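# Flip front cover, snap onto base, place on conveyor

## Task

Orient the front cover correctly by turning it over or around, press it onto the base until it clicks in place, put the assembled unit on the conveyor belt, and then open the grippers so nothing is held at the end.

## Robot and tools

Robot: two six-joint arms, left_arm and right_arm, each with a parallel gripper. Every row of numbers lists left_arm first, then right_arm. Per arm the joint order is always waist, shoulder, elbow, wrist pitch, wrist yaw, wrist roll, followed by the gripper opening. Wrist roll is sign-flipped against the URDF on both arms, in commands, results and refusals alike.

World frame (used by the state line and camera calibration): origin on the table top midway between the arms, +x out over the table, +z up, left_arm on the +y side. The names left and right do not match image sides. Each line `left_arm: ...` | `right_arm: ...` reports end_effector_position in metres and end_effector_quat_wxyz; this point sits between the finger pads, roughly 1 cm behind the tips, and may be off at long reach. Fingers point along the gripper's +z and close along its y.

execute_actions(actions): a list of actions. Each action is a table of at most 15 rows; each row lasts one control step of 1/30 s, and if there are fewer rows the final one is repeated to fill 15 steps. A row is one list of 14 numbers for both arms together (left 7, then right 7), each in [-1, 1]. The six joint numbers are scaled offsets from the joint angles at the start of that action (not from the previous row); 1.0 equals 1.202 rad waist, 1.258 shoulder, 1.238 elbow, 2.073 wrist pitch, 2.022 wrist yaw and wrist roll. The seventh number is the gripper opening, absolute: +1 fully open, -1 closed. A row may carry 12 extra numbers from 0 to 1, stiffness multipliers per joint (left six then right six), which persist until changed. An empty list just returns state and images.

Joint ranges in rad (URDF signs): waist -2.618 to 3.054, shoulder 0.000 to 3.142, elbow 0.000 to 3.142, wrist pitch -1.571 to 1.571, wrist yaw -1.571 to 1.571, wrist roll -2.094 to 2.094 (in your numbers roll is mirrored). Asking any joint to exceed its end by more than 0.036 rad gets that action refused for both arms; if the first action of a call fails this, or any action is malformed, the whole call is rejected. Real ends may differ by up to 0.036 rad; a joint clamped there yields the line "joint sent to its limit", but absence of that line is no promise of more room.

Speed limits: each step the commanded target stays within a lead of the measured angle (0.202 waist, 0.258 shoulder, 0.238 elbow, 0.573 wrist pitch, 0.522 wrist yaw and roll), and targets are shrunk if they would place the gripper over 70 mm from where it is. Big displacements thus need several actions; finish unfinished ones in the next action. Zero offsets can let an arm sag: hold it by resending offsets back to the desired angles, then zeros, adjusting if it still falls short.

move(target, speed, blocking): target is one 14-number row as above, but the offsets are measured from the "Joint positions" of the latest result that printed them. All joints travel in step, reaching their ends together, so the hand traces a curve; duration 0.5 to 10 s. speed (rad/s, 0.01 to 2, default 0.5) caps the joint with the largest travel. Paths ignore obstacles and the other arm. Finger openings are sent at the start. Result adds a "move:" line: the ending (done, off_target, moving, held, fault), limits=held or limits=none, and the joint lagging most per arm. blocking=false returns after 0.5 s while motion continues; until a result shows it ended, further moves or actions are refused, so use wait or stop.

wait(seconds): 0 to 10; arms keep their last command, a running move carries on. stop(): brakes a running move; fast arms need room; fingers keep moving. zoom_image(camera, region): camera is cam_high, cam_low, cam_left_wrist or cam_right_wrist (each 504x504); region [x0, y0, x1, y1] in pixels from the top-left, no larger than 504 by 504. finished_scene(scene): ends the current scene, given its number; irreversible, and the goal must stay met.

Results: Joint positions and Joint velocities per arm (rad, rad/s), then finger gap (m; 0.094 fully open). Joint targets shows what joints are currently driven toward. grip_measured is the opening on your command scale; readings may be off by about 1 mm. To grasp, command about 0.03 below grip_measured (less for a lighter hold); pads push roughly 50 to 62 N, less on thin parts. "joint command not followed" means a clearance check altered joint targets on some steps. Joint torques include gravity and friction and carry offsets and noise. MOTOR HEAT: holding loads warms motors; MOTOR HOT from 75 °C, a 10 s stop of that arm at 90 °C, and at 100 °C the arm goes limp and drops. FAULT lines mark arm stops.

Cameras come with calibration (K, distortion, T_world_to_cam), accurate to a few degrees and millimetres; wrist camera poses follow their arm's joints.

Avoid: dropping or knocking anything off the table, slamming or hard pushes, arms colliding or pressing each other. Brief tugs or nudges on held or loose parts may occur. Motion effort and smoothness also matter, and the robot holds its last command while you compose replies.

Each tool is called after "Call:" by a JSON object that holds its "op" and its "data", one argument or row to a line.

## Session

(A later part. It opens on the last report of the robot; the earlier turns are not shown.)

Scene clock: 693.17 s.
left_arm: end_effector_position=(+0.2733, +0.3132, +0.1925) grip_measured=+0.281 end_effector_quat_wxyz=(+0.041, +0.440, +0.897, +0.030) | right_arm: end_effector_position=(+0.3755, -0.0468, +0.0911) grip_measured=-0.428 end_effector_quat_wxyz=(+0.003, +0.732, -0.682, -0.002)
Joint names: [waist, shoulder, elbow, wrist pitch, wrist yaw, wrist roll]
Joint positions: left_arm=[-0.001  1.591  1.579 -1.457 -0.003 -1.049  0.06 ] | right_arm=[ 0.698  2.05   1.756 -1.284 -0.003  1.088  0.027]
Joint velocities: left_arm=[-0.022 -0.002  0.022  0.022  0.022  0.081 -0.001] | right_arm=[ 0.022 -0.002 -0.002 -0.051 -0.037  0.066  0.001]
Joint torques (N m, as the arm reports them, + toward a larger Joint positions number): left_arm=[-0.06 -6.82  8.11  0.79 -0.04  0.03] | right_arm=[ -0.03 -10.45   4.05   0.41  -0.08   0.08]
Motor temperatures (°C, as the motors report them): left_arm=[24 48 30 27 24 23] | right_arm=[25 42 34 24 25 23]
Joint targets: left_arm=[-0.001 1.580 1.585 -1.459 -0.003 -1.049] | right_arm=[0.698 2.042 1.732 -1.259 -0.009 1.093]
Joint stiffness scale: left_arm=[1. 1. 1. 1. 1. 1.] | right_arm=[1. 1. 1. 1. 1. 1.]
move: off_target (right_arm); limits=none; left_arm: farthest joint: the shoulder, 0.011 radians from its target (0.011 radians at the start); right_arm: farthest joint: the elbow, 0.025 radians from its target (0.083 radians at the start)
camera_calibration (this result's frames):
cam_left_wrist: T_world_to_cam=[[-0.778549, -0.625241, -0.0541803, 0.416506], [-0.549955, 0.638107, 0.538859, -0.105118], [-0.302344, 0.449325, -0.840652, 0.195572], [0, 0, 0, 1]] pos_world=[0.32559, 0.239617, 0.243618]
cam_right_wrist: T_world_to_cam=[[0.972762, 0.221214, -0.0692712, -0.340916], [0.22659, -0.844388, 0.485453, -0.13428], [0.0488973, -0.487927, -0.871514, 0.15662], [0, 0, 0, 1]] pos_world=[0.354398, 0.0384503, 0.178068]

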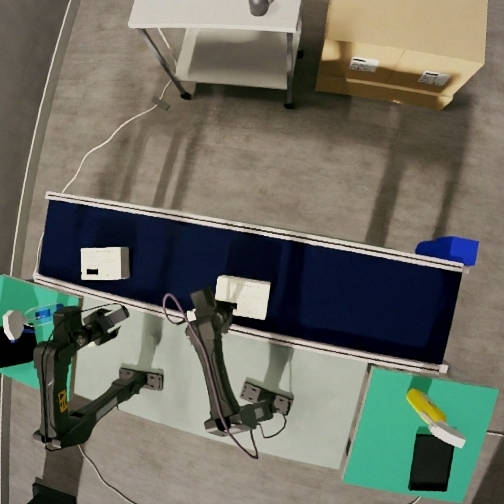

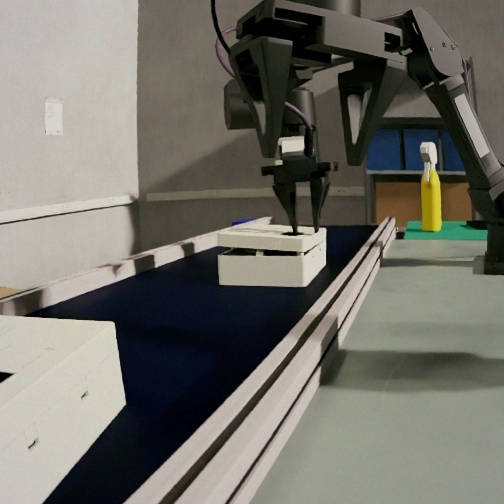

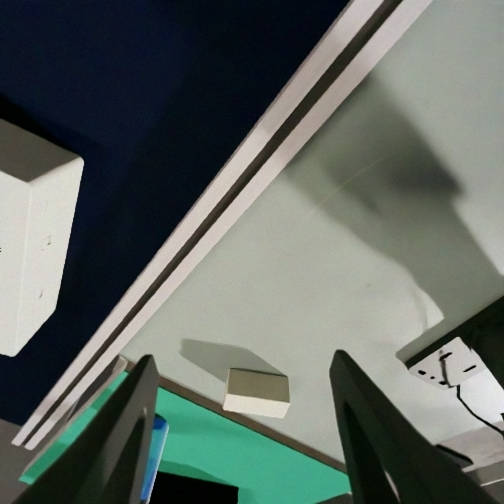

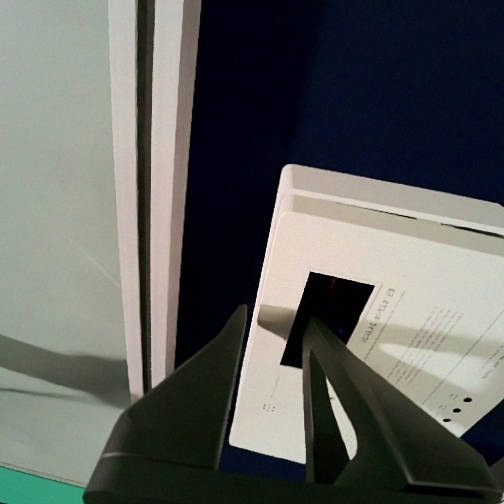

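Call:
{"op": "zoom_image", "data": {
  "camera": "cam_low",
  "region": [205,170,345,300]
}}

Call:
{"op": "zoom_image", "data": {
  "camera": "cam_right_wrist",
  "region": [210,230,390,410]
}}

Region (205, 170, 345, 300) of cam_low's 504x504 image, scaled by 3.600, with more detail than that image has; it fills the top 468 rows of this view, and the rest is white.

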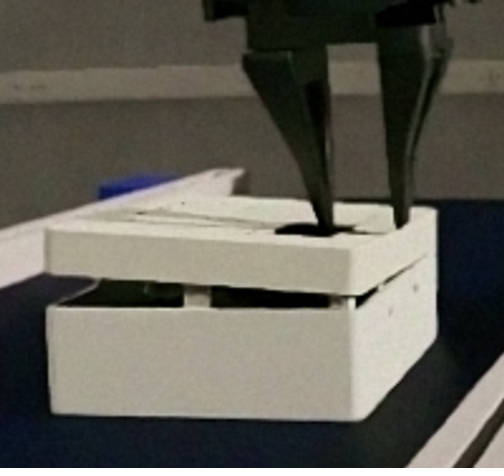

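Region (210, 230, 390, 410) of cam_right_wrist's 504x504 image, scaled by 2.800, with more detail than that image has.

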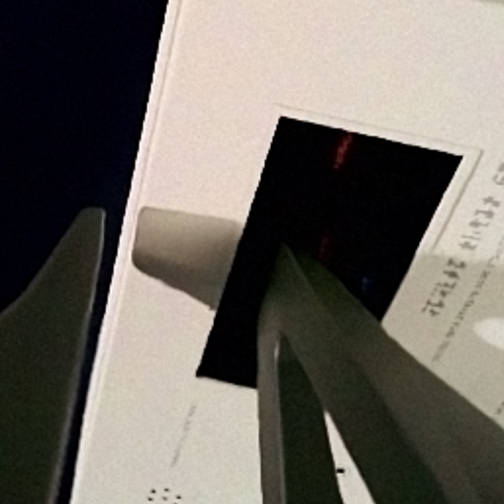

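Call:
{"op": "execute_actions", "data": {
  "actions": [
    [[0,-0.0087,0.005,-0.001,0,0,0.28,0,-0.006,0.0,0.004,-0.003,0.003,-0.43],[0,-0.0087,0.005,-0.001,0,0,0.28,0,-0.006,0.012,0.003,-0.003,0.003,-0.43],[0,-0.0087,0.005,-0.001,0,0,0.28,0,-0.006,0.024,0.0,-0.003,0.003,-0.43],[0,-0.0087,0.005,-0.001,0,0,0.28,0,-0.006,0.032,-0.003,-0.003,0.003,-0.43],[0,-0.0087,0.005,-0.001,0,0,0.28,0,-0.006,0.038,-0.006,-0.003,0.003,-0.43],[0,-0.0087,0.005,-0.001,0,0,0.28,0,-0.006,0.043,-0.009,-0.003,0.003,-0.43],[0,-0.0087,0.005,-0.001,0,0,0.28,0,-0.006,0.047,-0.012,-0.003,0.003,-0.43],[0,-0.0087,0.005,-0.001,0,0,0.28,0,-0.006,0.051,-0.015,-0.003,0.003,-0.40],[0,-0.0087,0.005,-0.001,0,0,0.28,0,-0.006,0.054,-0.017,-0.003,0.003,-0.35],[0,-0.0087,0.005,-0.001,0,0,0.28,0,-0.006,0.056,-0.019,-0.003,0.003,-0.30],[0,-0.0087,0.005,-0.001,0,0,0.28,0,-0.006,0.056,-0.020,-0.003,0.003,-0.25],[0,-0.0087,0.005,-0.001,0,0,0.28,0,-0.006,0.056,-0.020,-0.003,0.003,-0.20]]
  ]
}}

Scene clock: 797.63 s.
left_arm: end_effector_position=(+0.2733, +0.3132, +0.1925) grip_measured=+0.281 end_effector_quat_wxyz=(+0.041, +0.440, +0.897, +0.030) | right_arm: end_effector_position=(+0.3791, -0.0446, +0.1002) grip_measured=-0.203 end_effector_quat_wxyz=(-0.005, +0.732, -0.681, -0.000)
Joint names: [waist, shoulder, elbow, wrist pitch, wrist yaw, wrist roll]
Joint positions: left_arm=[-0.001  1.591  1.579 -1.457 -0.003 -1.049  0.06 ] | right_arm=[ 0.698  2.05   1.793 -1.305 -0.003  1.088  0.037]
Joint velocities: left_arm=[-0.002  0.007 -0.002 -0.022  0.007 -0.037  0.001] | right_arm=[-0.007  0.017 -0.007 -0.125 -0.022  0.051  0.001]
Joint torques (N m, as the arm reports them, + toward a larger Joint positions number): left_arm=[ 0.03 -6.91  8.13  0.8  -0.02  0.02] | right_arm=[ -0.08 -10.62   8.8    0.08  -0.07   0.08]
Motor temperatures (°C, as the motors report them): left_arm=[24 45 30 26 24 23] | right_arm=[25 45 32 24 25 23]
Joint targets: left_arm=[-0.001 1.580 1.585 -1.459 -0.003 -1.049] | right_arm=[0.698 2.042 1.826 -1.325 -0.009 1.094]
Joint stiffness scale: left_arm=[1. 1. 1. 1. 1. 1.] | right_arm=[1. 1. 1. 1. 1. 1.]
camera_calibration (this result's frames):
cam_left_wrist: T_world_to_cam=[[-0.778549, -0.625241, -0.0541803, 0.416506], [-0.549955, 0.638107, 0.538859, -0.105118], [-0.302344, 0.449325, -0.840652, 0.195572], [0, 0, 0, 1]] pos_world=[0.32559, 0.239617, 0.243618]
cam_right_wrist: T_world_to_cam=[[0.973501, 0.222095, -0.0545019, -0.345975], [0.220482, -0.848281, 0.481463, -0.135114], [0.0606974, -0.480721, -0.87477, 0.161662], [0, 0, 0, 1]] pos_world=[0.356785, 0.0399386, 0.187613]

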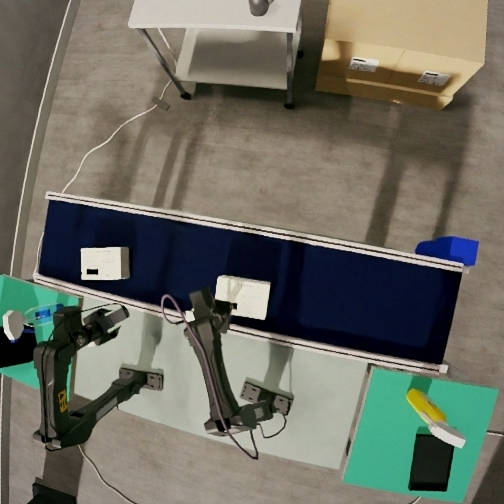

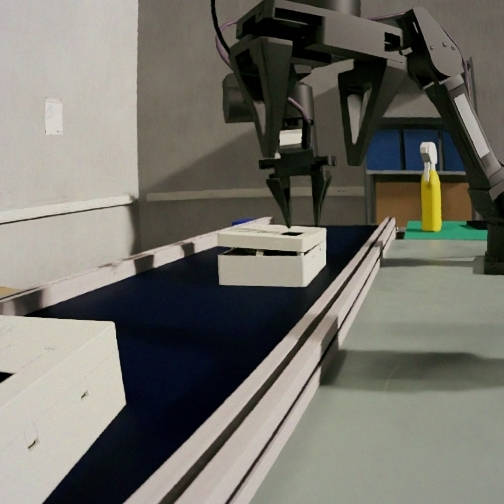

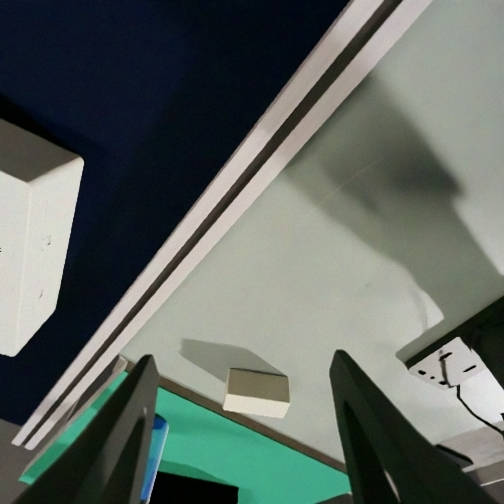

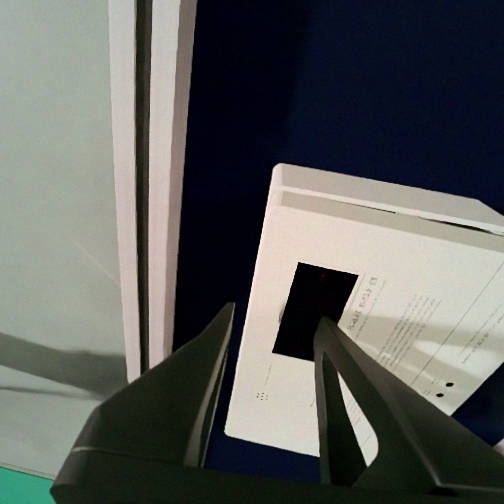

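Call:
{"op": "zoom_image", "data": {
  "camera": "cam_low",
  "region": [270,210,340,290]
}}

Region (270, 210, 340, 290) of cam_low's 504x504 image, scaled by 6.300, with more detail than that image has; it fills the left 441 columns of this view, and the rest is white.

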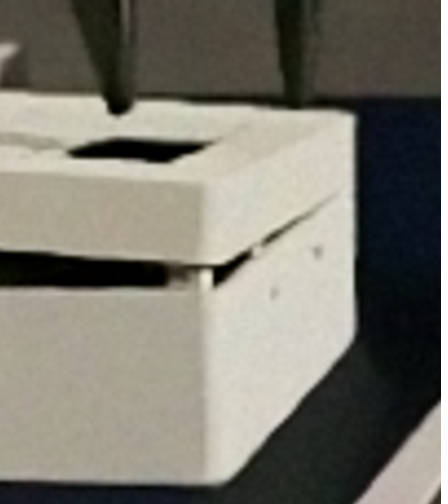

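Call:
{"op": "move", "data": {
  "target": [0,-0.0087,0.005,-0.001,0,0,0.28, 0.0,-0.006,-0.0586,0.0248,-0.003,0.003,-0.20],
  "speed": 0.1
}}

Scene clock: 829.53 s.
left_arm: end_effector_position=(+0.2733, +0.3132, +0.1925) grip_measured=+0.281 end_effector_quat_wxyz=(+0.041, +0.440, +0.897, +0.030) | right_arm: end_effector_position=(+0.3749, -0.0472, +0.0912) grip_measured=-0.202 end_effector_quat_wxyz=(+0.003, +0.732, -0.681, -0.002)
Joint names: [waist, shoulder, elbow, wrist pitch, wrist yaw, wrist roll]
Joint positions: left_arm=[-0.001  1.591  1.579 -1.457 -0.003 -1.049  0.06 ] | right_arm=[ 0.698  2.046  1.751 -1.282 -0.003  1.089  0.037]
Joint velocities: left_arm=[ 0.007  0.002 -0.046 -0.022 -0.022 -0.037  0.   ] | right_arm=[ 0.022 -0.007 -0.032  0.007 -0.007  0.007  0.   ]
Joint torques (N m, as the arm reports them, + toward a larger Joint positions number): left_arm=[ 0.03 -6.91  8.17  0.78 -0.03  0.05] | right_arm=[ -0.03 -10.13   3.49   0.45  -0.07   0.08]
Motor temperatures (°C, as the motors report them): left_arm=[24 45 30 26 24 23] | right_arm=[25 46 36 24 25 23]
Joint targets: left_arm=[-0.001 1.580 1.585 -1.459 -0.003 -1.049] | right_arm=[0.698 2.042 1.720 -1.254 -0.009 1.095]
Joint stiffness scale: left_arm=[1. 1. 1. 1. 1. 1.] | right_arm=[1. 1. 1. 1. 1. 1.]
move: off_target (right_arm); limits=none; left_arm: farthest joint: the shoulder, 0.011 radians from its target (0.011 radians at the start); right_arm: farthest joint: the elbow, 0.031 radians from its target (0.072 radians at the start)
camera_calibration (this result's frames):
cam_left_wrist: T_world_to_cam=[[-0.778549, -0.625241, -0.0541803, 0.416506], [-0.549955, 0.638107, 0.538859, -0.105118], [-0.302344, 0.449325, -0.840652, 0.195572], [0, 0, 0, 1]] pos_world=[0.32559, 0.239617, 0.243618]
cam_right_wrist: T_world_to_cam=[[0.972638, 0.221984, -0.0685506, -0.340208], [0.22692, -0.844413, 0.485257, -0.134606], [0.0498343, -0.487534, -0.87168, 0.156214], [0, 0, 0, 1]] pos_world=[0.353659, 0.038017, 0.178165]

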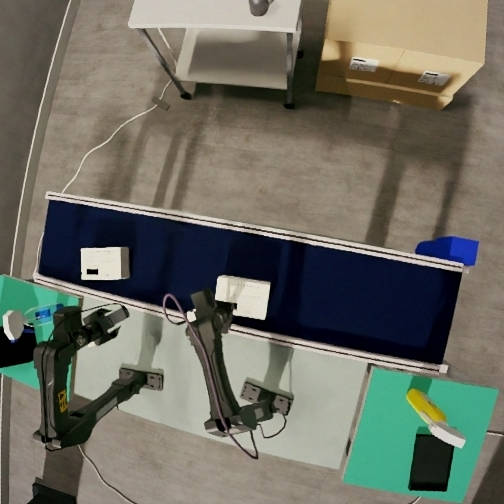

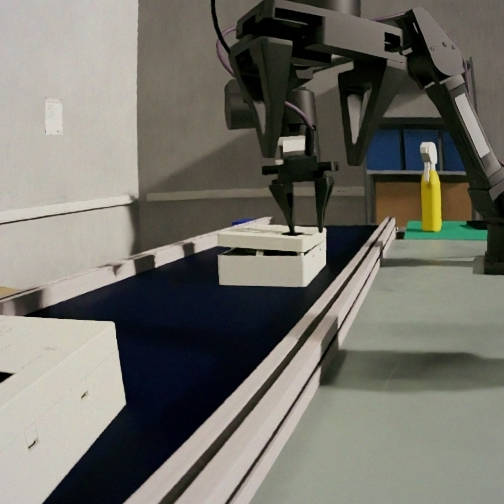

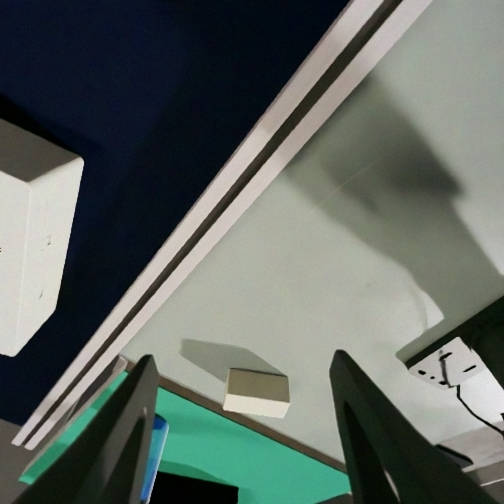

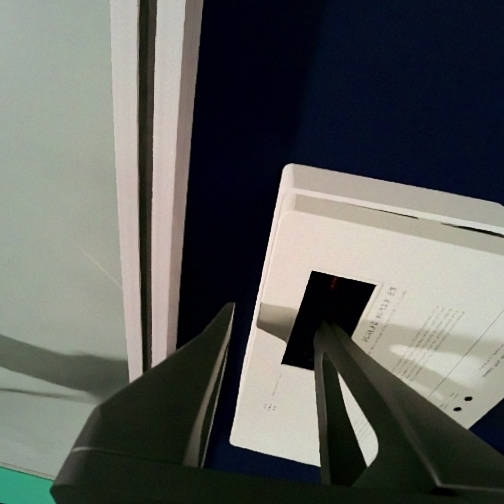

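Call:
{"op": "zoom_image", "data": {
  "camera": "cam_low",
  "region": [212,222,312,292]
}}

Region (212, 222, 312, 292) of cam_low's 504x504 image, scaled by 5.040, with more detail than that image has; it fills the top 353 rows of this view, and the rest is white.

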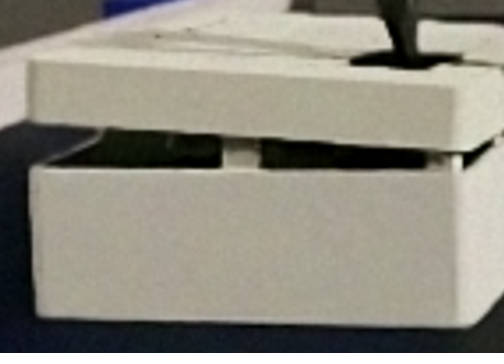

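Call:
{"op": "move", "data": {
  "target": [-0.1572,0.5397,-0.143,1.0,0.5208,-0.1983,-0.32, -0.1098,-0.3013,-0.1155,-0.1052,0,0.0252,-0.20],
  "speed": 1.2
}}

Scene clock: 952.27 s.
left_arm: end_effector_position=(+0.5261, +0.0933, +0.1361) grip_measured=-0.319 end_effector_quat_wxyz=(+0.660, +0.690, +0.293, +0.051) | right_arm: end_effector_position=(+0.3190, -0.1260, +0.1751) grip_measured=-0.202 end_effector_quat_wxyz=(-0.008, +0.705, -0.709, +0.001)
Joint names: [waist, shoulder, elbow, wrist pitch, wrist yaw, wrist roll]
Joint positions: left_arm=[-0.185  2.272  1.417  0.614  1.032 -1.455  0.032] | right_arm=[ 0.574  1.692  1.622 -1.486 -0.002  1.134  0.037]
Joint velocities: left_arm=[-0.007  0.017  0.002 -0.051  0.037 -0.037 -0.   ] | right_arm=[-0.012  0.002 -0.002 -0.051 -0.037  0.022 -0.001]
Joint torques (N m, as the arm reports them, + toward a larger Joint positions number): left_arm=[ -0.36 -11.74   6.69   1.93   0.23   0.06] | right_arm=[-0.74 -8.67  4.77  0.06  0.    0.08]
Motor temperatures (°C, as the motors report them): left_arm=[24 43 29 27 24 23] | right_arm=[25 47 31 24 25 23]
Joint targets: left_arm=[-0.190 2.269 1.402 0.616 1.050 -1.450] | right_arm=[0.567 1.667 1.608 -1.500 -0.003 1.139]
Joint stiffness scale: left_arm=[1. 1. 1. 1. 1. 1.] | right_arm=[1. 1. 1. 1. 1. 1.]
move: off_target (right_arm); limits=none; left_arm: farthest joint: the wrist yaw, 0.018 radians from its target (1.053 radians at the start); right_arm: farthest joint: the shoulder, 0.025 radians from its target (0.379 radians at the start)
camera_calibration (this result's frames):
cam_left_wrist: T_world_to_cam=[[-0.365623, -0.0208925, -0.930529, 0.318399], [0.40745, 0.895273, -0.180196, -0.225263], [0.836842, -0.445028, -0.31882, -0.263512], [0, 0, 0, 1]] pos_world=[0.428715, 0.0910538, 0.171675]
cam_right_wrist: T_world_to_cam=[[0.988202, 0.145461, -0.0479325, -0.280819], [0.150478, -0.863902, 0.480656, -0.206538], [0.0285075, -0.482198, -0.875598, 0.201911], [0, 0, 0, 1]] pos_world=[0.30283, -0.0402194, 0.262606]

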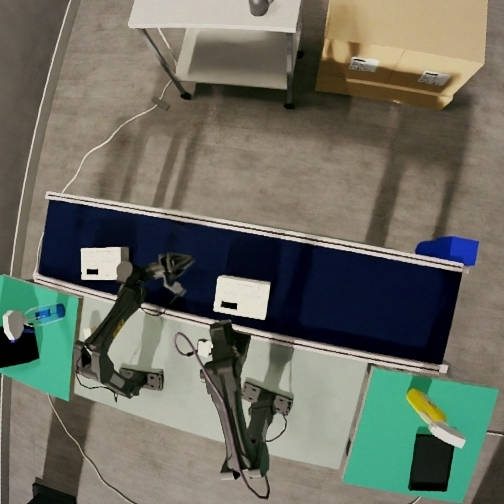

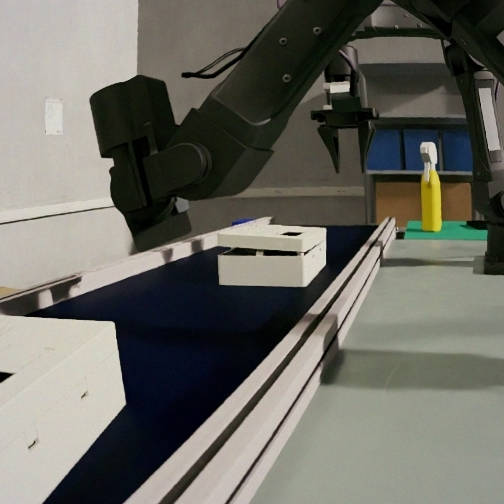

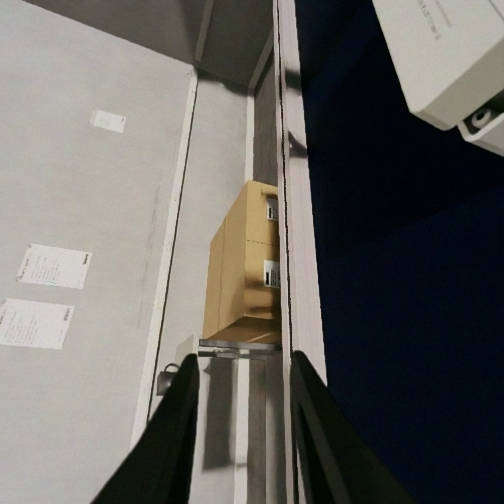

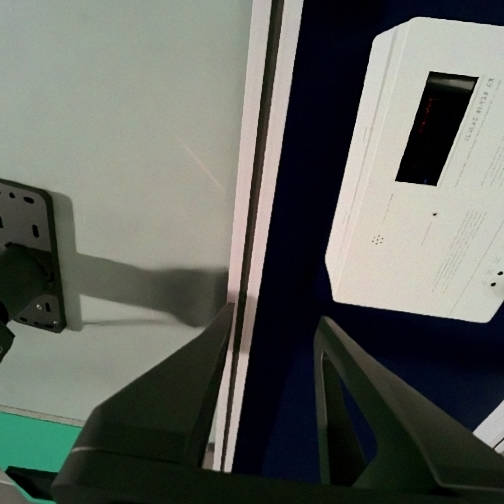

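Call:
{"op": "execute_actions", "data": {
  "actions": []
}}

Scene clock: 986.33 s.
left_arm: end_effector_position=(+0.5260, +0.0933, +0.1361) grip_measured=-0.319 end_effector_quat_wxyz=(+0.661, +0.690, +0.293, +0.051) | right_arm: end_effector_position=(+0.3190, -0.1260, +0.1751) grip_measured=-0.202 end_effector_quat_wxyz=(-0.008, +0.705, -0.709, +0.001)
Joint names: [waist, shoulder, elbow, wrist pitch, wrist yaw, wrist roll]
Joint positions: left_arm=[-0.185  2.272  1.417  0.615  1.033 -1.455  0.032] | right_arm=[ 0.574  1.692  1.622 -1.486 -0.002  1.134  0.037]
Joint velocities: left_arm=[-0.012 -0.007 -0.002 -0.007  0.095  0.037 -0.   ] | right_arm=[-0.007 -0.002  0.002  0.007 -0.081  0.022 -0.001]
Joint torques (N m, as the arm reports them, + toward a larger Joint positions number): left_arm=[ -0.36 -11.8    6.66   1.9    0.26   0.05] | right_arm=[-0.74 -8.67  4.77  0.05  0.    0.08]
Motor temperatures (°C, as the motors report them): left_arm=[24 48 28 30 25 23] | right_arm=[25 45 32 24 25 23]
Joint targets: left_arm=[-0.190 2.269 1.402 0.616 1.050 -1.450] | right_arm=[0.567 1.667 1.608 -1.500 -0.003 1.139]
Joint stiffness scale: left_arm=[1. 1. 1. 1. 1. 1.] | right_arm=[1. 1. 1. 1. 1. 1.]
camera_calibration (this result's frames):
cam_left_wrist: T_world_to_cam=[[-0.36528, -0.0208583, -0.930664, 0.318286], [0.40785, 0.895102, -0.18014, -0.225404], [0.836797, -0.445373, -0.318456, -0.26346], [0, 0, 0, 1]] pos_world=[0.428657, 0.0910609, 0.171713]
cam_right_wrist: T_world_to_cam=[[0.988202, 0.145461, -0.0479325, -0.280819], [0.150478, -0.863902, 0.480656, -0.206538], [0.0285075, -0.482198, -0.875598, 0.201911], [0, 0, 0, 1]] pos_world=[0.30283, -0.0402194, 0.262606]

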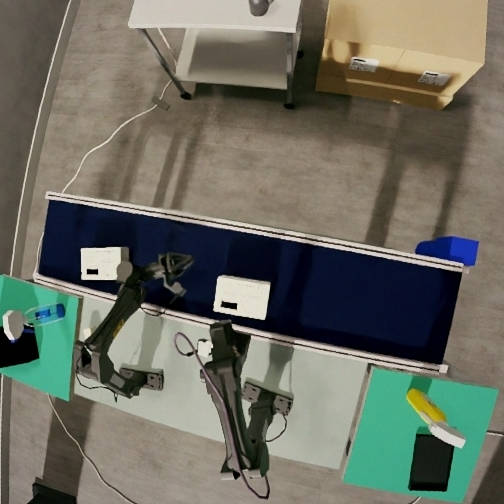

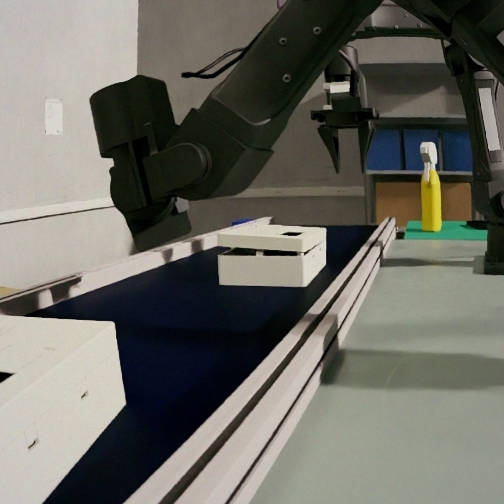

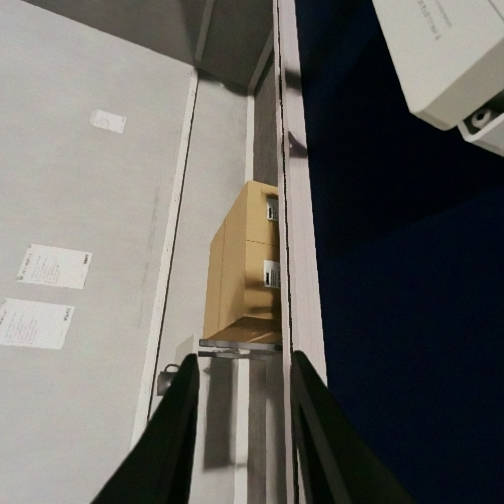

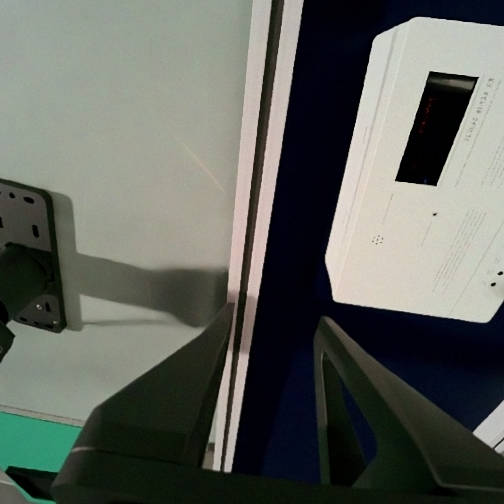

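Call:
{"op": "zoom_image", "data": {
  "camera": "cam_low",
  "region": [190, 200, 350, 310]
}}

Call:
{"op": "zoom_image", "data": {
  "camera": "cam_high",
  "region": [130, 230, 310, 360]
}}

Region (190, 200, 350, 310) of cam_low's 504x504 image, scaled by 3.150, with more detail than that image has; it fills the top 346 rows of this view, and the rest is white.

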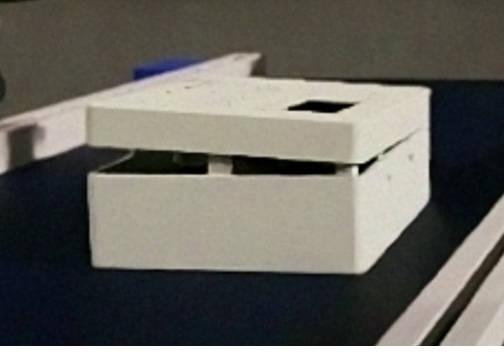

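Region (130, 230, 310, 360) of cam_high's 504x504 image, scaled by 2.800, with more detail than that image has.

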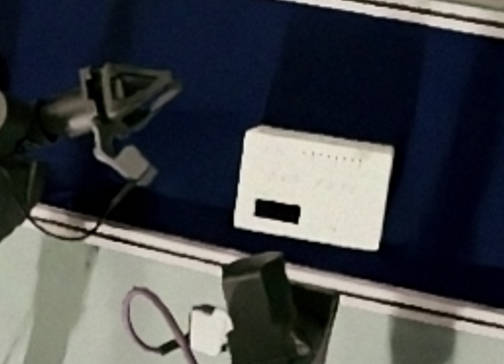

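Call:
{"op": "move", "data": {
  "target": [-0.0485, 0.1714, -0.0387, 0.2429, 0.1819, -0.0573, -0.32, -0.0058, -0.0199, -0.0113, -0.0068, -0.0005, 0.0025, -0.20],
  "speed": 0.4
}}

Scene clock: 1042.30 s.
left_arm: end_effector_position=(+0.4579, +0.0490, +0.0915) grip_measured=-0.319 end_effector_quat_wxyz=(+0.708, +0.705, +0.020, +0.040) | right_arm: end_effector_position=(+0.3189, -0.1261, +0.1751) grip_measured=-0.202 end_effector_quat_wxyz=(-0.007, +0.705, -0.709, +0.001)
Joint names: [waist, shoulder, elbow, wrist pitch, wrist yaw, wrist roll]
Joint positions: left_arm=[-0.236  2.486  1.389  1.121  1.389 -1.576  0.032] | right_arm=[ 0.574  1.692  1.622 -1.487 -0.002  1.134  0.037]
Joint velocities: left_arm=[-0.012  0.002 -0.002 -0.007  0.022 -0.051 -0.   ] | right_arm=[-0.017 -0.017 -0.017 -0.007 -0.037  0.051 -0.002]
Joint torques (N m, as the arm reports them, + toward a larger Joint positions number): left_arm=[ -0.53 -11.55   5.03   1.56   0.07   0.03] | right_arm=[-0.65 -8.65  4.8   0.05 -0.01  0.07]
Motor temperatures (°C, as the motors report them): left_arm=[24 49 28 31 25 24] | right_arm=[25 44 31 23 25 23]
Joint targets: left_arm=[-0.243 2.488 1.369 1.118 1.400 -1.570] | right_arm=[0.568 1.667 1.608 -1.500 -0.003 1.139]
Joint stiffness scale: left_arm=[1. 1. 1. 1. 1. 1.] | right_arm=[1. 1. 1. 1. 1. 1.]
move: off_target (right_arm); limits=none; left_arm: farthest joint: the elbow, 0.020 radians from its target (0.048 radians at the start); right_arm: farthest joint: the shoulder, 0.025 radians from its target (0.025 radians at the start)
camera_calibration (this result's frames):
cam_left_wrist: T_world_to_cam=[[0.00874507, 0.031484, -0.999466, 0.0833423], [0.76272, 0.646164, 0.0270283, -0.33525], [0.64667, -0.762549, -0.0183627, -0.165232], [0, 0, 0, 1]] pos_world=[0.361824, 0.0880053, 0.0893249]
cam_right_wrist: T_world_to_cam=[[0.988186, 0.145453, -0.0482983, -0.28066], [0.150645, -0.863825, 0.480741, -0.206617], [0.0282039, -0.482337, -0.875531, 0.201961], [0, 0, 0, 1]] pos_world=[0.302774, -0.040245, 0.262597]

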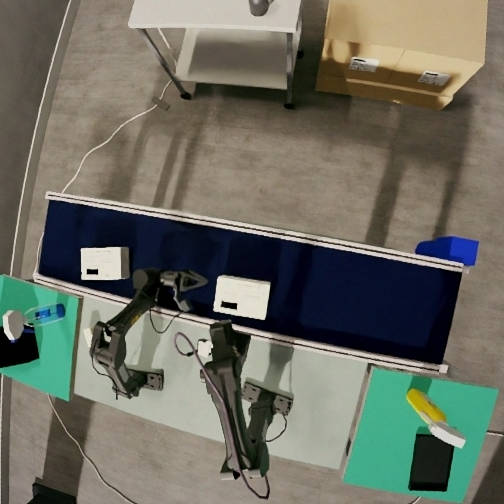

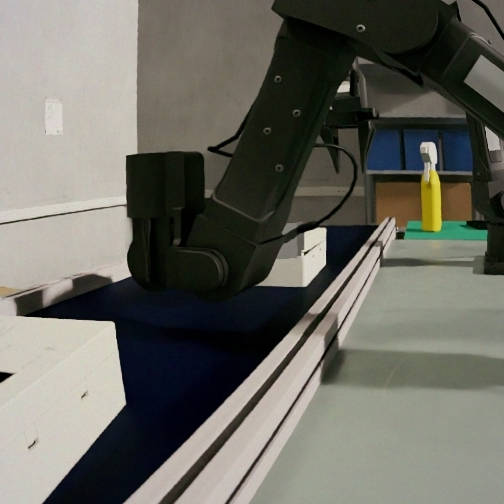

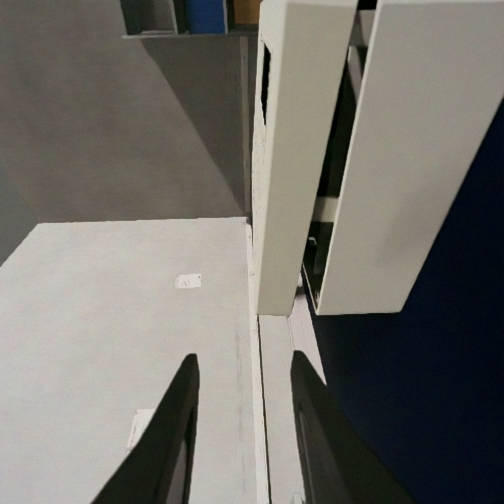

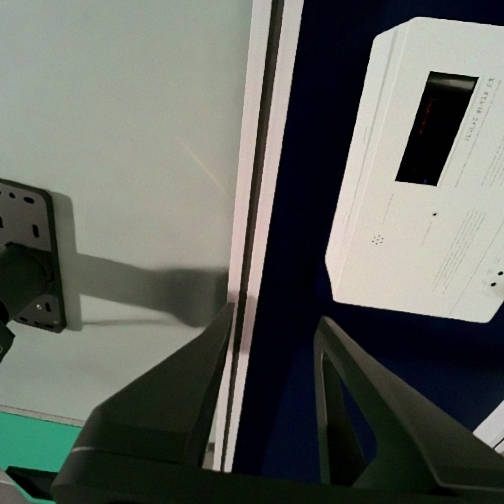

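Call:
{"op": "zoom_image", "data": {
  "camera": "cam_left_wrist",
  "region": [170, 200, 430, 420]
}}

Region (170, 200, 430, 420) of cam_left_wrist's 504x504 image, scaled by 1.938, with more detail than that image has; it fills the top 426 rows of this view, and the rest is white.

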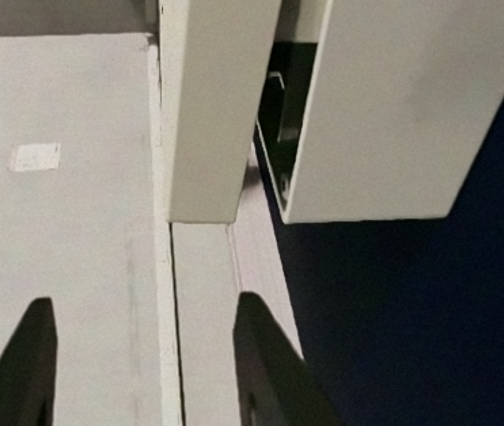

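Call:
{"op": "zoom_image", "data": {
  "camera": "cam_left_wrist",
  "region": [100, 330, 400, 504]
}}

Region (100, 330, 400, 504) of cam_left_wrist's 504x504 image, scaled by 1.680, with more detail than that image has; it fills the top 292 rows of this view, and the rest is white.

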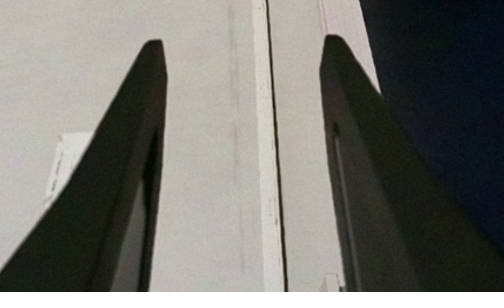

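Call:
{"op": "move", "data": {
  "target": [-0.0058, 0.0238, -0.0162, 0.0198, 0.0054, 0.003, -0.32, -0.0058, -0.0199, -0.0113, -0.0068, -0.0005, 0.0025, -0.20],
  "speed": 0.1
}}

Scene clock: 1163.30 s.
left_arm: end_effector_position=(+0.4568, +0.0490, +0.0841) grip_measured=-0.319 end_effector_quat_wxyz=(+0.708, +0.704, +0.012, +0.047) | right_arm: end_effector_position=(+0.3189, -0.1261, +0.1751) grip_measured=-0.202 end_effector_quat_wxyz=(-0.007, +0.705, -0.709, +0.001)
Joint names: [waist, shoulder, elbow, wrist pitch, wrist yaw, wrist roll]
Joint positions: left_arm=[-0.236  2.51   1.389  1.164  1.39  -1.579  0.032] | right_arm=[ 0.574  1.692  1.622 -1.487 -0.002  1.134  0.037]
Joint velocities: left_arm=[-0.007  0.002 -0.017  0.066 -0.007 -0.051  0.   ] | right_arm=[ 0.012 -0.002  0.002  0.007 -0.007  0.007  0.   ]
Joint torques (N m, as the arm reports them, + toward a larger Joint positions number): left_arm=[ -0.56 -11.54   4.95   1.59   0.07   0.09] | right_arm=[-0.65 -8.65  4.81  0.05 -0.01  0.08]
Motor temperatures (°C, as the motors report them): left_arm=[24 50 27 31 24 24] | right_arm=[25 44 31 23 25 23]
Joint targets: left_arm=[-0.243 2.515 1.369 1.162 1.400 -1.570] | right_arm=[0.568 1.667 1.608 -1.500 -0.003 1.139]
Joint stiffness scale: left_arm=[1. 1. 1. 1. 1. 1.] | right_arm=[1. 1. 1. 1. 1. 1.]
move: off_target (right_arm); limits=none; left_arm: farthest joint: the elbow, 0.020 radians from its target (0.020 radians at the start); right_arm: farthest joint: the shoulder, 0.025 radians from its target (0.025 radians at the start)
camera_calibration (this result's frames):
cam_left_wrist: T_world_to_cam=[[0.0303998, 0.0299234, -0.99909, 0.0661418], [0.762448, 0.64565, 0.042537, -0.335464], [0.646335, -0.763047, -0.00318743, -0.165735], [0, 0, 0, 1]] pos_world=[0.360883, 0.0881492, 0.0798229]
cam_right_wrist: T_world_to_cam=[[0.988186, 0.145453, -0.0482983, -0.28066], [0.150645, -0.863825, 0.480741, -0.206617], [0.0282039, -0.482337, -0.875531, 0.201961], [0, 0, 0, 1]] pos_world=[0.302774, -0.040245, 0.262597]

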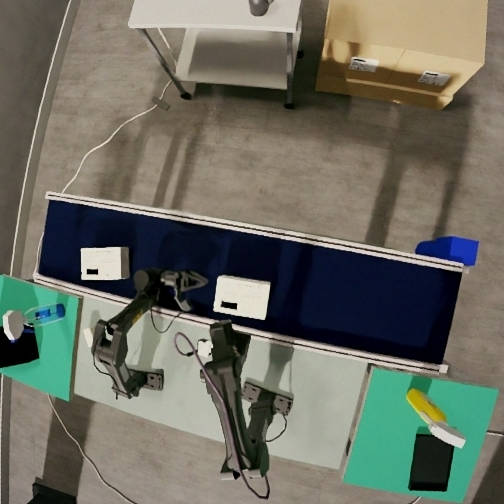

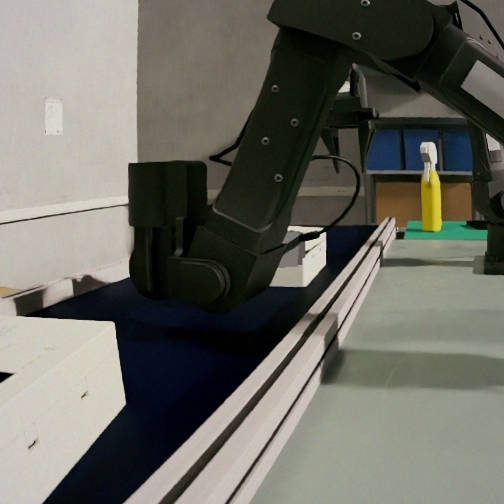

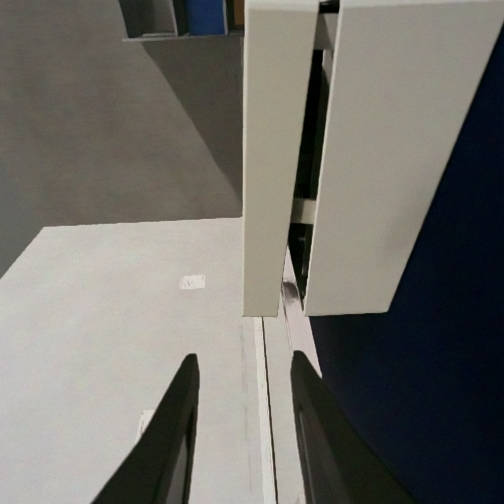

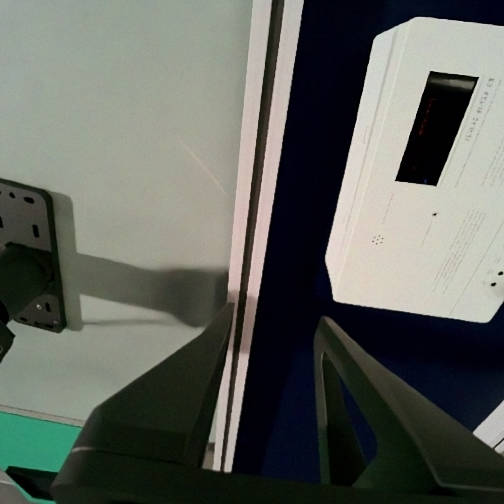

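Call:
{"op": "zoom_image", "data": {
  "camera": "cam_left_wrist",
  "region": [170, 180, 430, 400]
}}

Region (170, 180, 430, 400) of cam_left_wrist's 504x504 image, scaled by 1.938, with more detail than that image has; it fills the top 426 rows of this view, and the rest is white.

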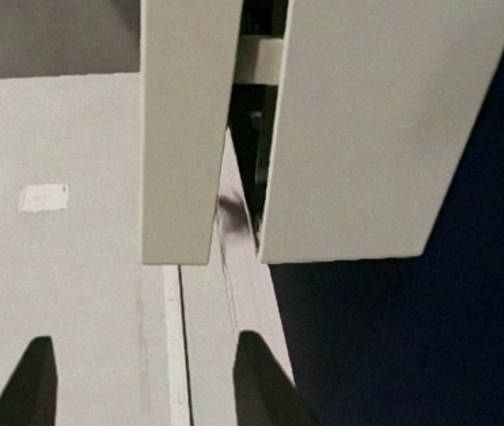

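Call:
{"op": "move", "data": {
  "target": [-0.0058, 0.0167, -0.0162, 0.0063, 0.0049, 0.0045, -0.447, -0.0058, -0.0199, -0.0113, -0.0068, -0.0005, 0.0025, -0.20],
  "speed": 0.1
}}

Call:
{"op": "zoom_image", "data": {
  "camera": "cam_left_wrist",
  "region": [170, 180, 430, 400]
}}

Scene clock: 1194.37 s.
left_arm: end_effector_position=(+0.4562, +0.0491, +0.0787) grip_measured=-0.445 end_effector_quat_wxyz=(+0.708, +0.704, +0.010, +0.048) | right_arm: end_effector_position=(+0.3189, -0.1261, +0.1751) grip_measured=-0.202 end_effector_quat_wxyz=(-0.007, +0.705, -0.709, +0.001)
Joint names: [waist, shoulder, elbow, wrist pitch, wrist yaw, wrist roll]
Joint positions: left_arm=[-0.236  2.525  1.389  1.18   1.39  -1.581  0.026] | right_arm=[ 0.574  1.692  1.622 -1.487 -0.002  1.134  0.037]
Joint velocities: left_arm=[ 0.007 -0.007 -0.007  0.037 -0.066  0.066  0.001] | right_arm=[-0.017  0.007  0.002  0.007  0.007  0.037  0.   ]
Joint torques (N m, as the arm reports them, + toward a larger Joint positions number): left_arm=[ -0.57 -11.49   4.83   1.58   0.05   0.15] | right_arm=[-0.65 -8.65  4.81  0.05 -0.01  0.08]
Motor temperatures (°C, as the motors report them): left_arm=[24 50 26 31 24 24] | right_arm=[25 44 31 23 25 23]
Joint targets: left_arm=[-0.243 2.531 1.369 1.177 1.400 -1.569] | right_arm=[0.568 1.667 1.608 -1.500 -0.003 1.139]
Joint stiffness scale: left_arm=[1. 1. 1. 1. 1. 1.] | right_arm=[1. 1. 1. 1. 1. 1.]
move: off_target (right_arm); limits=none; left_arm: farthest joint: the elbow, 0.020 radians from its target (0.020 radians at the start); right_arm: farthest joint: the shoulder, 0.025 radians from its target (0.025 radians at the start)
camera_calibration (this result's frames):
cam_left_wrist: T_world_to_cam=[[0.0338159, 0.0300011, -0.998978, 0.0591568], [0.762286, 0.64566, 0.0451941, -0.334934], [0.646356, -0.763035, -0.0010359, -0.165484], [0, 0, 0, 1]] pos_world=[0.360277, 0.0882088, 0.0740619]
cam_right_wrist: T_world_to_cam=[[0.988186, 0.145453, -0.0482983, -0.28066], [0.150645, -0.863825, 0.480741, -0.206617], [0.0282039, -0.482337, -0.875531, 0.201961], [0, 0, 0, 1]] pos_world=[0.302774, -0.040245, 0.262597]

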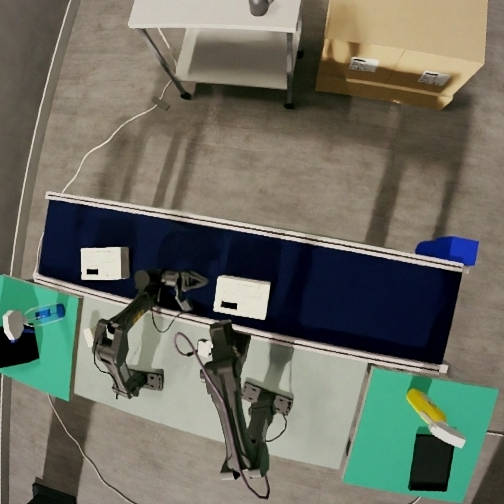

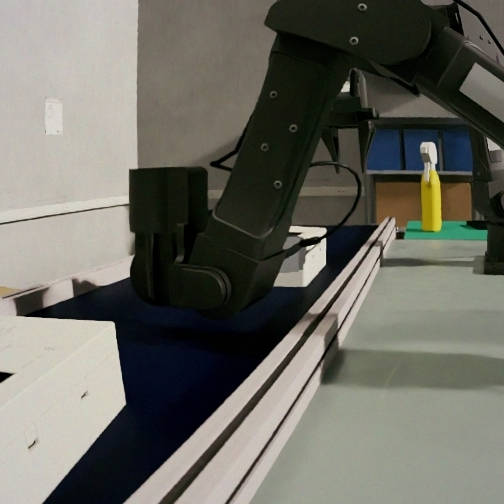

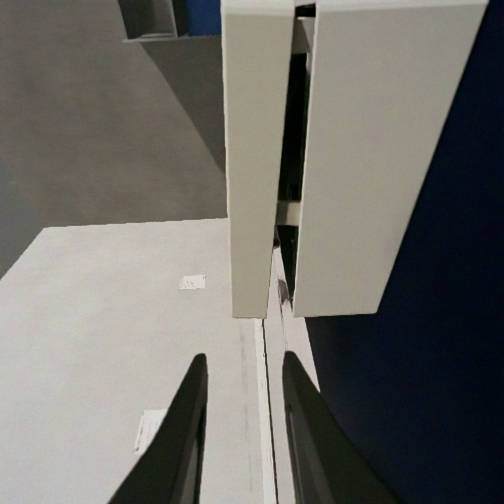

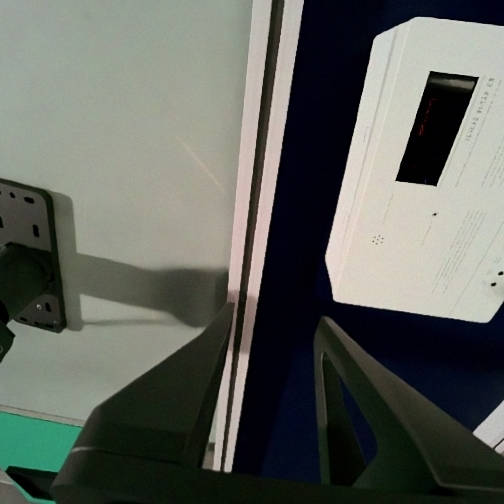

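Region (170, 180, 430, 400) of cam_left_wrist's 504x504 image, scaled by 1.938, with more detail than that image has; it fills the top 426 rows of this view, and the rest is white.

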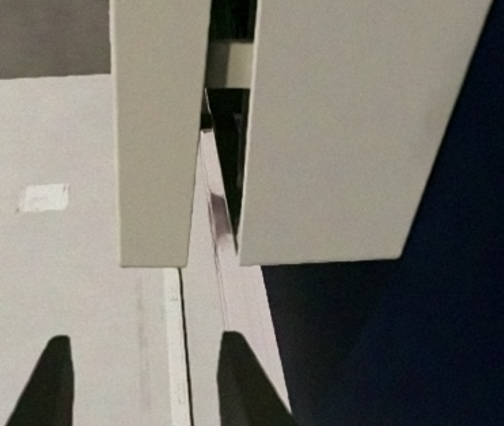

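Call:
{"op": "move", "data": {
  "target": [-0.0495, 0.0048, -0.0162, -0.0014, -0.0307, 0.0054, -0.447, -0.0058, -0.0199, -0.0113, -0.0068, -0.0005, 0.0025, -0.20],
  "speed": 0.1
}}

Call:
{"op": "zoom_image", "data": {
  "camera": "cam_left_wrist",
  "region": [170, 180, 430, 400]
}}

Scene clock: 1232.67 s.
left_arm: end_effector_position=(+0.4523, +0.0243, +0.0792) grip_measured=-0.445 end_effector_quat_wxyz=(+0.709, +0.703, +0.008, +0.048) | right_arm: end_effector_position=(+0.3188, -0.1261, +0.1751) grip_measured=-0.202 end_effector_quat_wxyz=(-0.007, +0.705, -0.709, +0.001)
Joint names: [waist, shoulder, elbow, wrist pitch, wrist yaw, wrist roll]
Joint positions: left_arm=[-0.29   2.525  1.389  1.182  1.341 -1.583  0.026] | right_arm=[ 0.574  1.692  1.622 -1.487 -0.002  1.134  0.037]
Joint velocities: left_arm=[ 0.002  0.012 -0.002 -0.007 -0.037  0.081  0.   ] | right_arm=[-0.002  0.017  0.007  0.022 -0.095  0.007 -0.001]
Joint torques (N m, as the arm reports them, + toward a larger Joint positions number): left_arm=[ -0.56 -11.5    4.9    1.6   -0.18   0.19] | right_arm=[-0.66 -8.65  4.81  0.05 -0.01  0.08]
Motor temperatures (°C, as the motors report them): left_arm=[24 50 26 31 24 24] | right_arm=[25 44 31 23 25 23]
Joint targets: left_arm=[-0.296 2.531 1.369 1.177 1.328 -1.570] | right_arm=[0.568 1.667 1.608 -1.501 -0.003 1.139]
Joint stiffness scale: left_arm=[1. 1. 1. 1. 1. 1.] | right_arm=[1. 1. 1. 1. 1. 1.]
move: off_target (right_arm); limits=none; left_arm: farthest joint: the elbow, 0.020 radians from its target (0.020 radians at the start); right_arm: farthest joint: the shoulder, 0.025 radians from its target (0.025 radians at the start)
camera_calibration (this result's frames):
cam_left_wrist: T_world_to_cam=[[0.0378454, 0.0276125, -0.998902, 0.0588457], [0.765073, 0.642245, 0.0467398, -0.3173], [0.642831, -0.766002, 0.0031805, -0.180561], [0, 0, 0, 1]] pos_world=[0.356601, 0.0638501, 0.0741859]
cam_right_wrist: T_world_to_cam=[[0.988169, 0.145445, -0.0486641, -0.2805], [0.150811, -0.863749, 0.480826, -0.206696], [0.0279003, -0.482477, -0.875464, 0.20201], [0, 0, 0, 1]] pos_world=[0.302718, -0.0402707, 0.262587]

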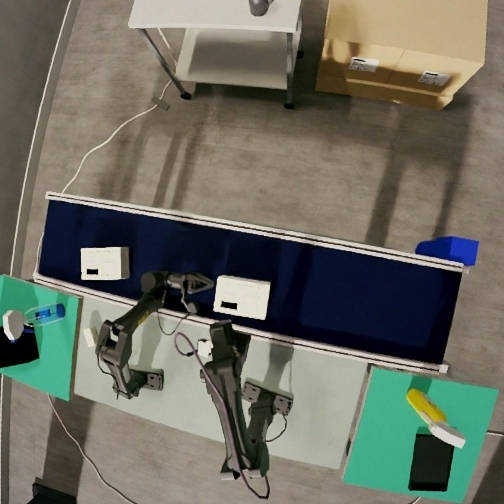

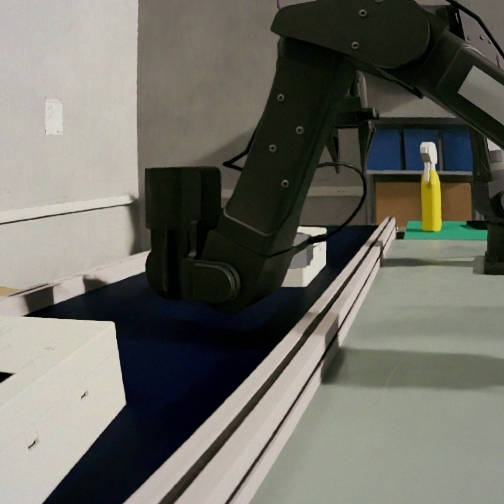

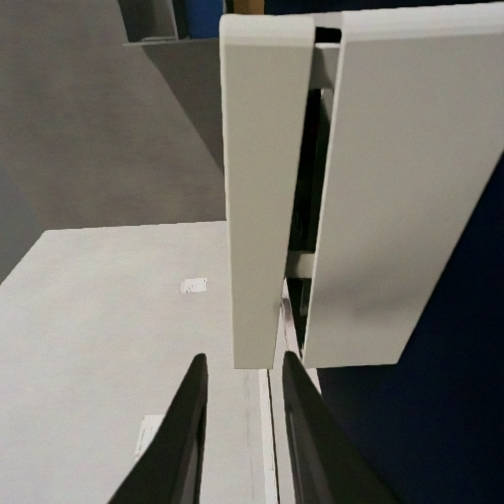

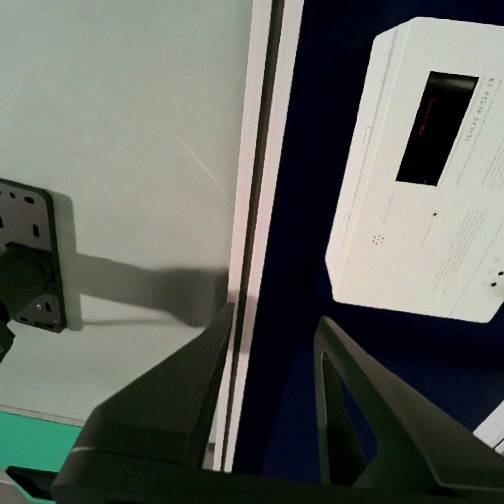

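Region (170, 180, 430, 400) of cam_left_wrist's 504x504 image, scaled by 1.938, with more detail than that image has; it fills the top 426 rows of this view, and the rest is white.

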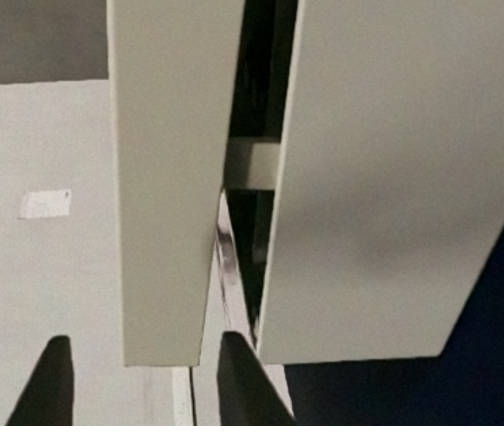

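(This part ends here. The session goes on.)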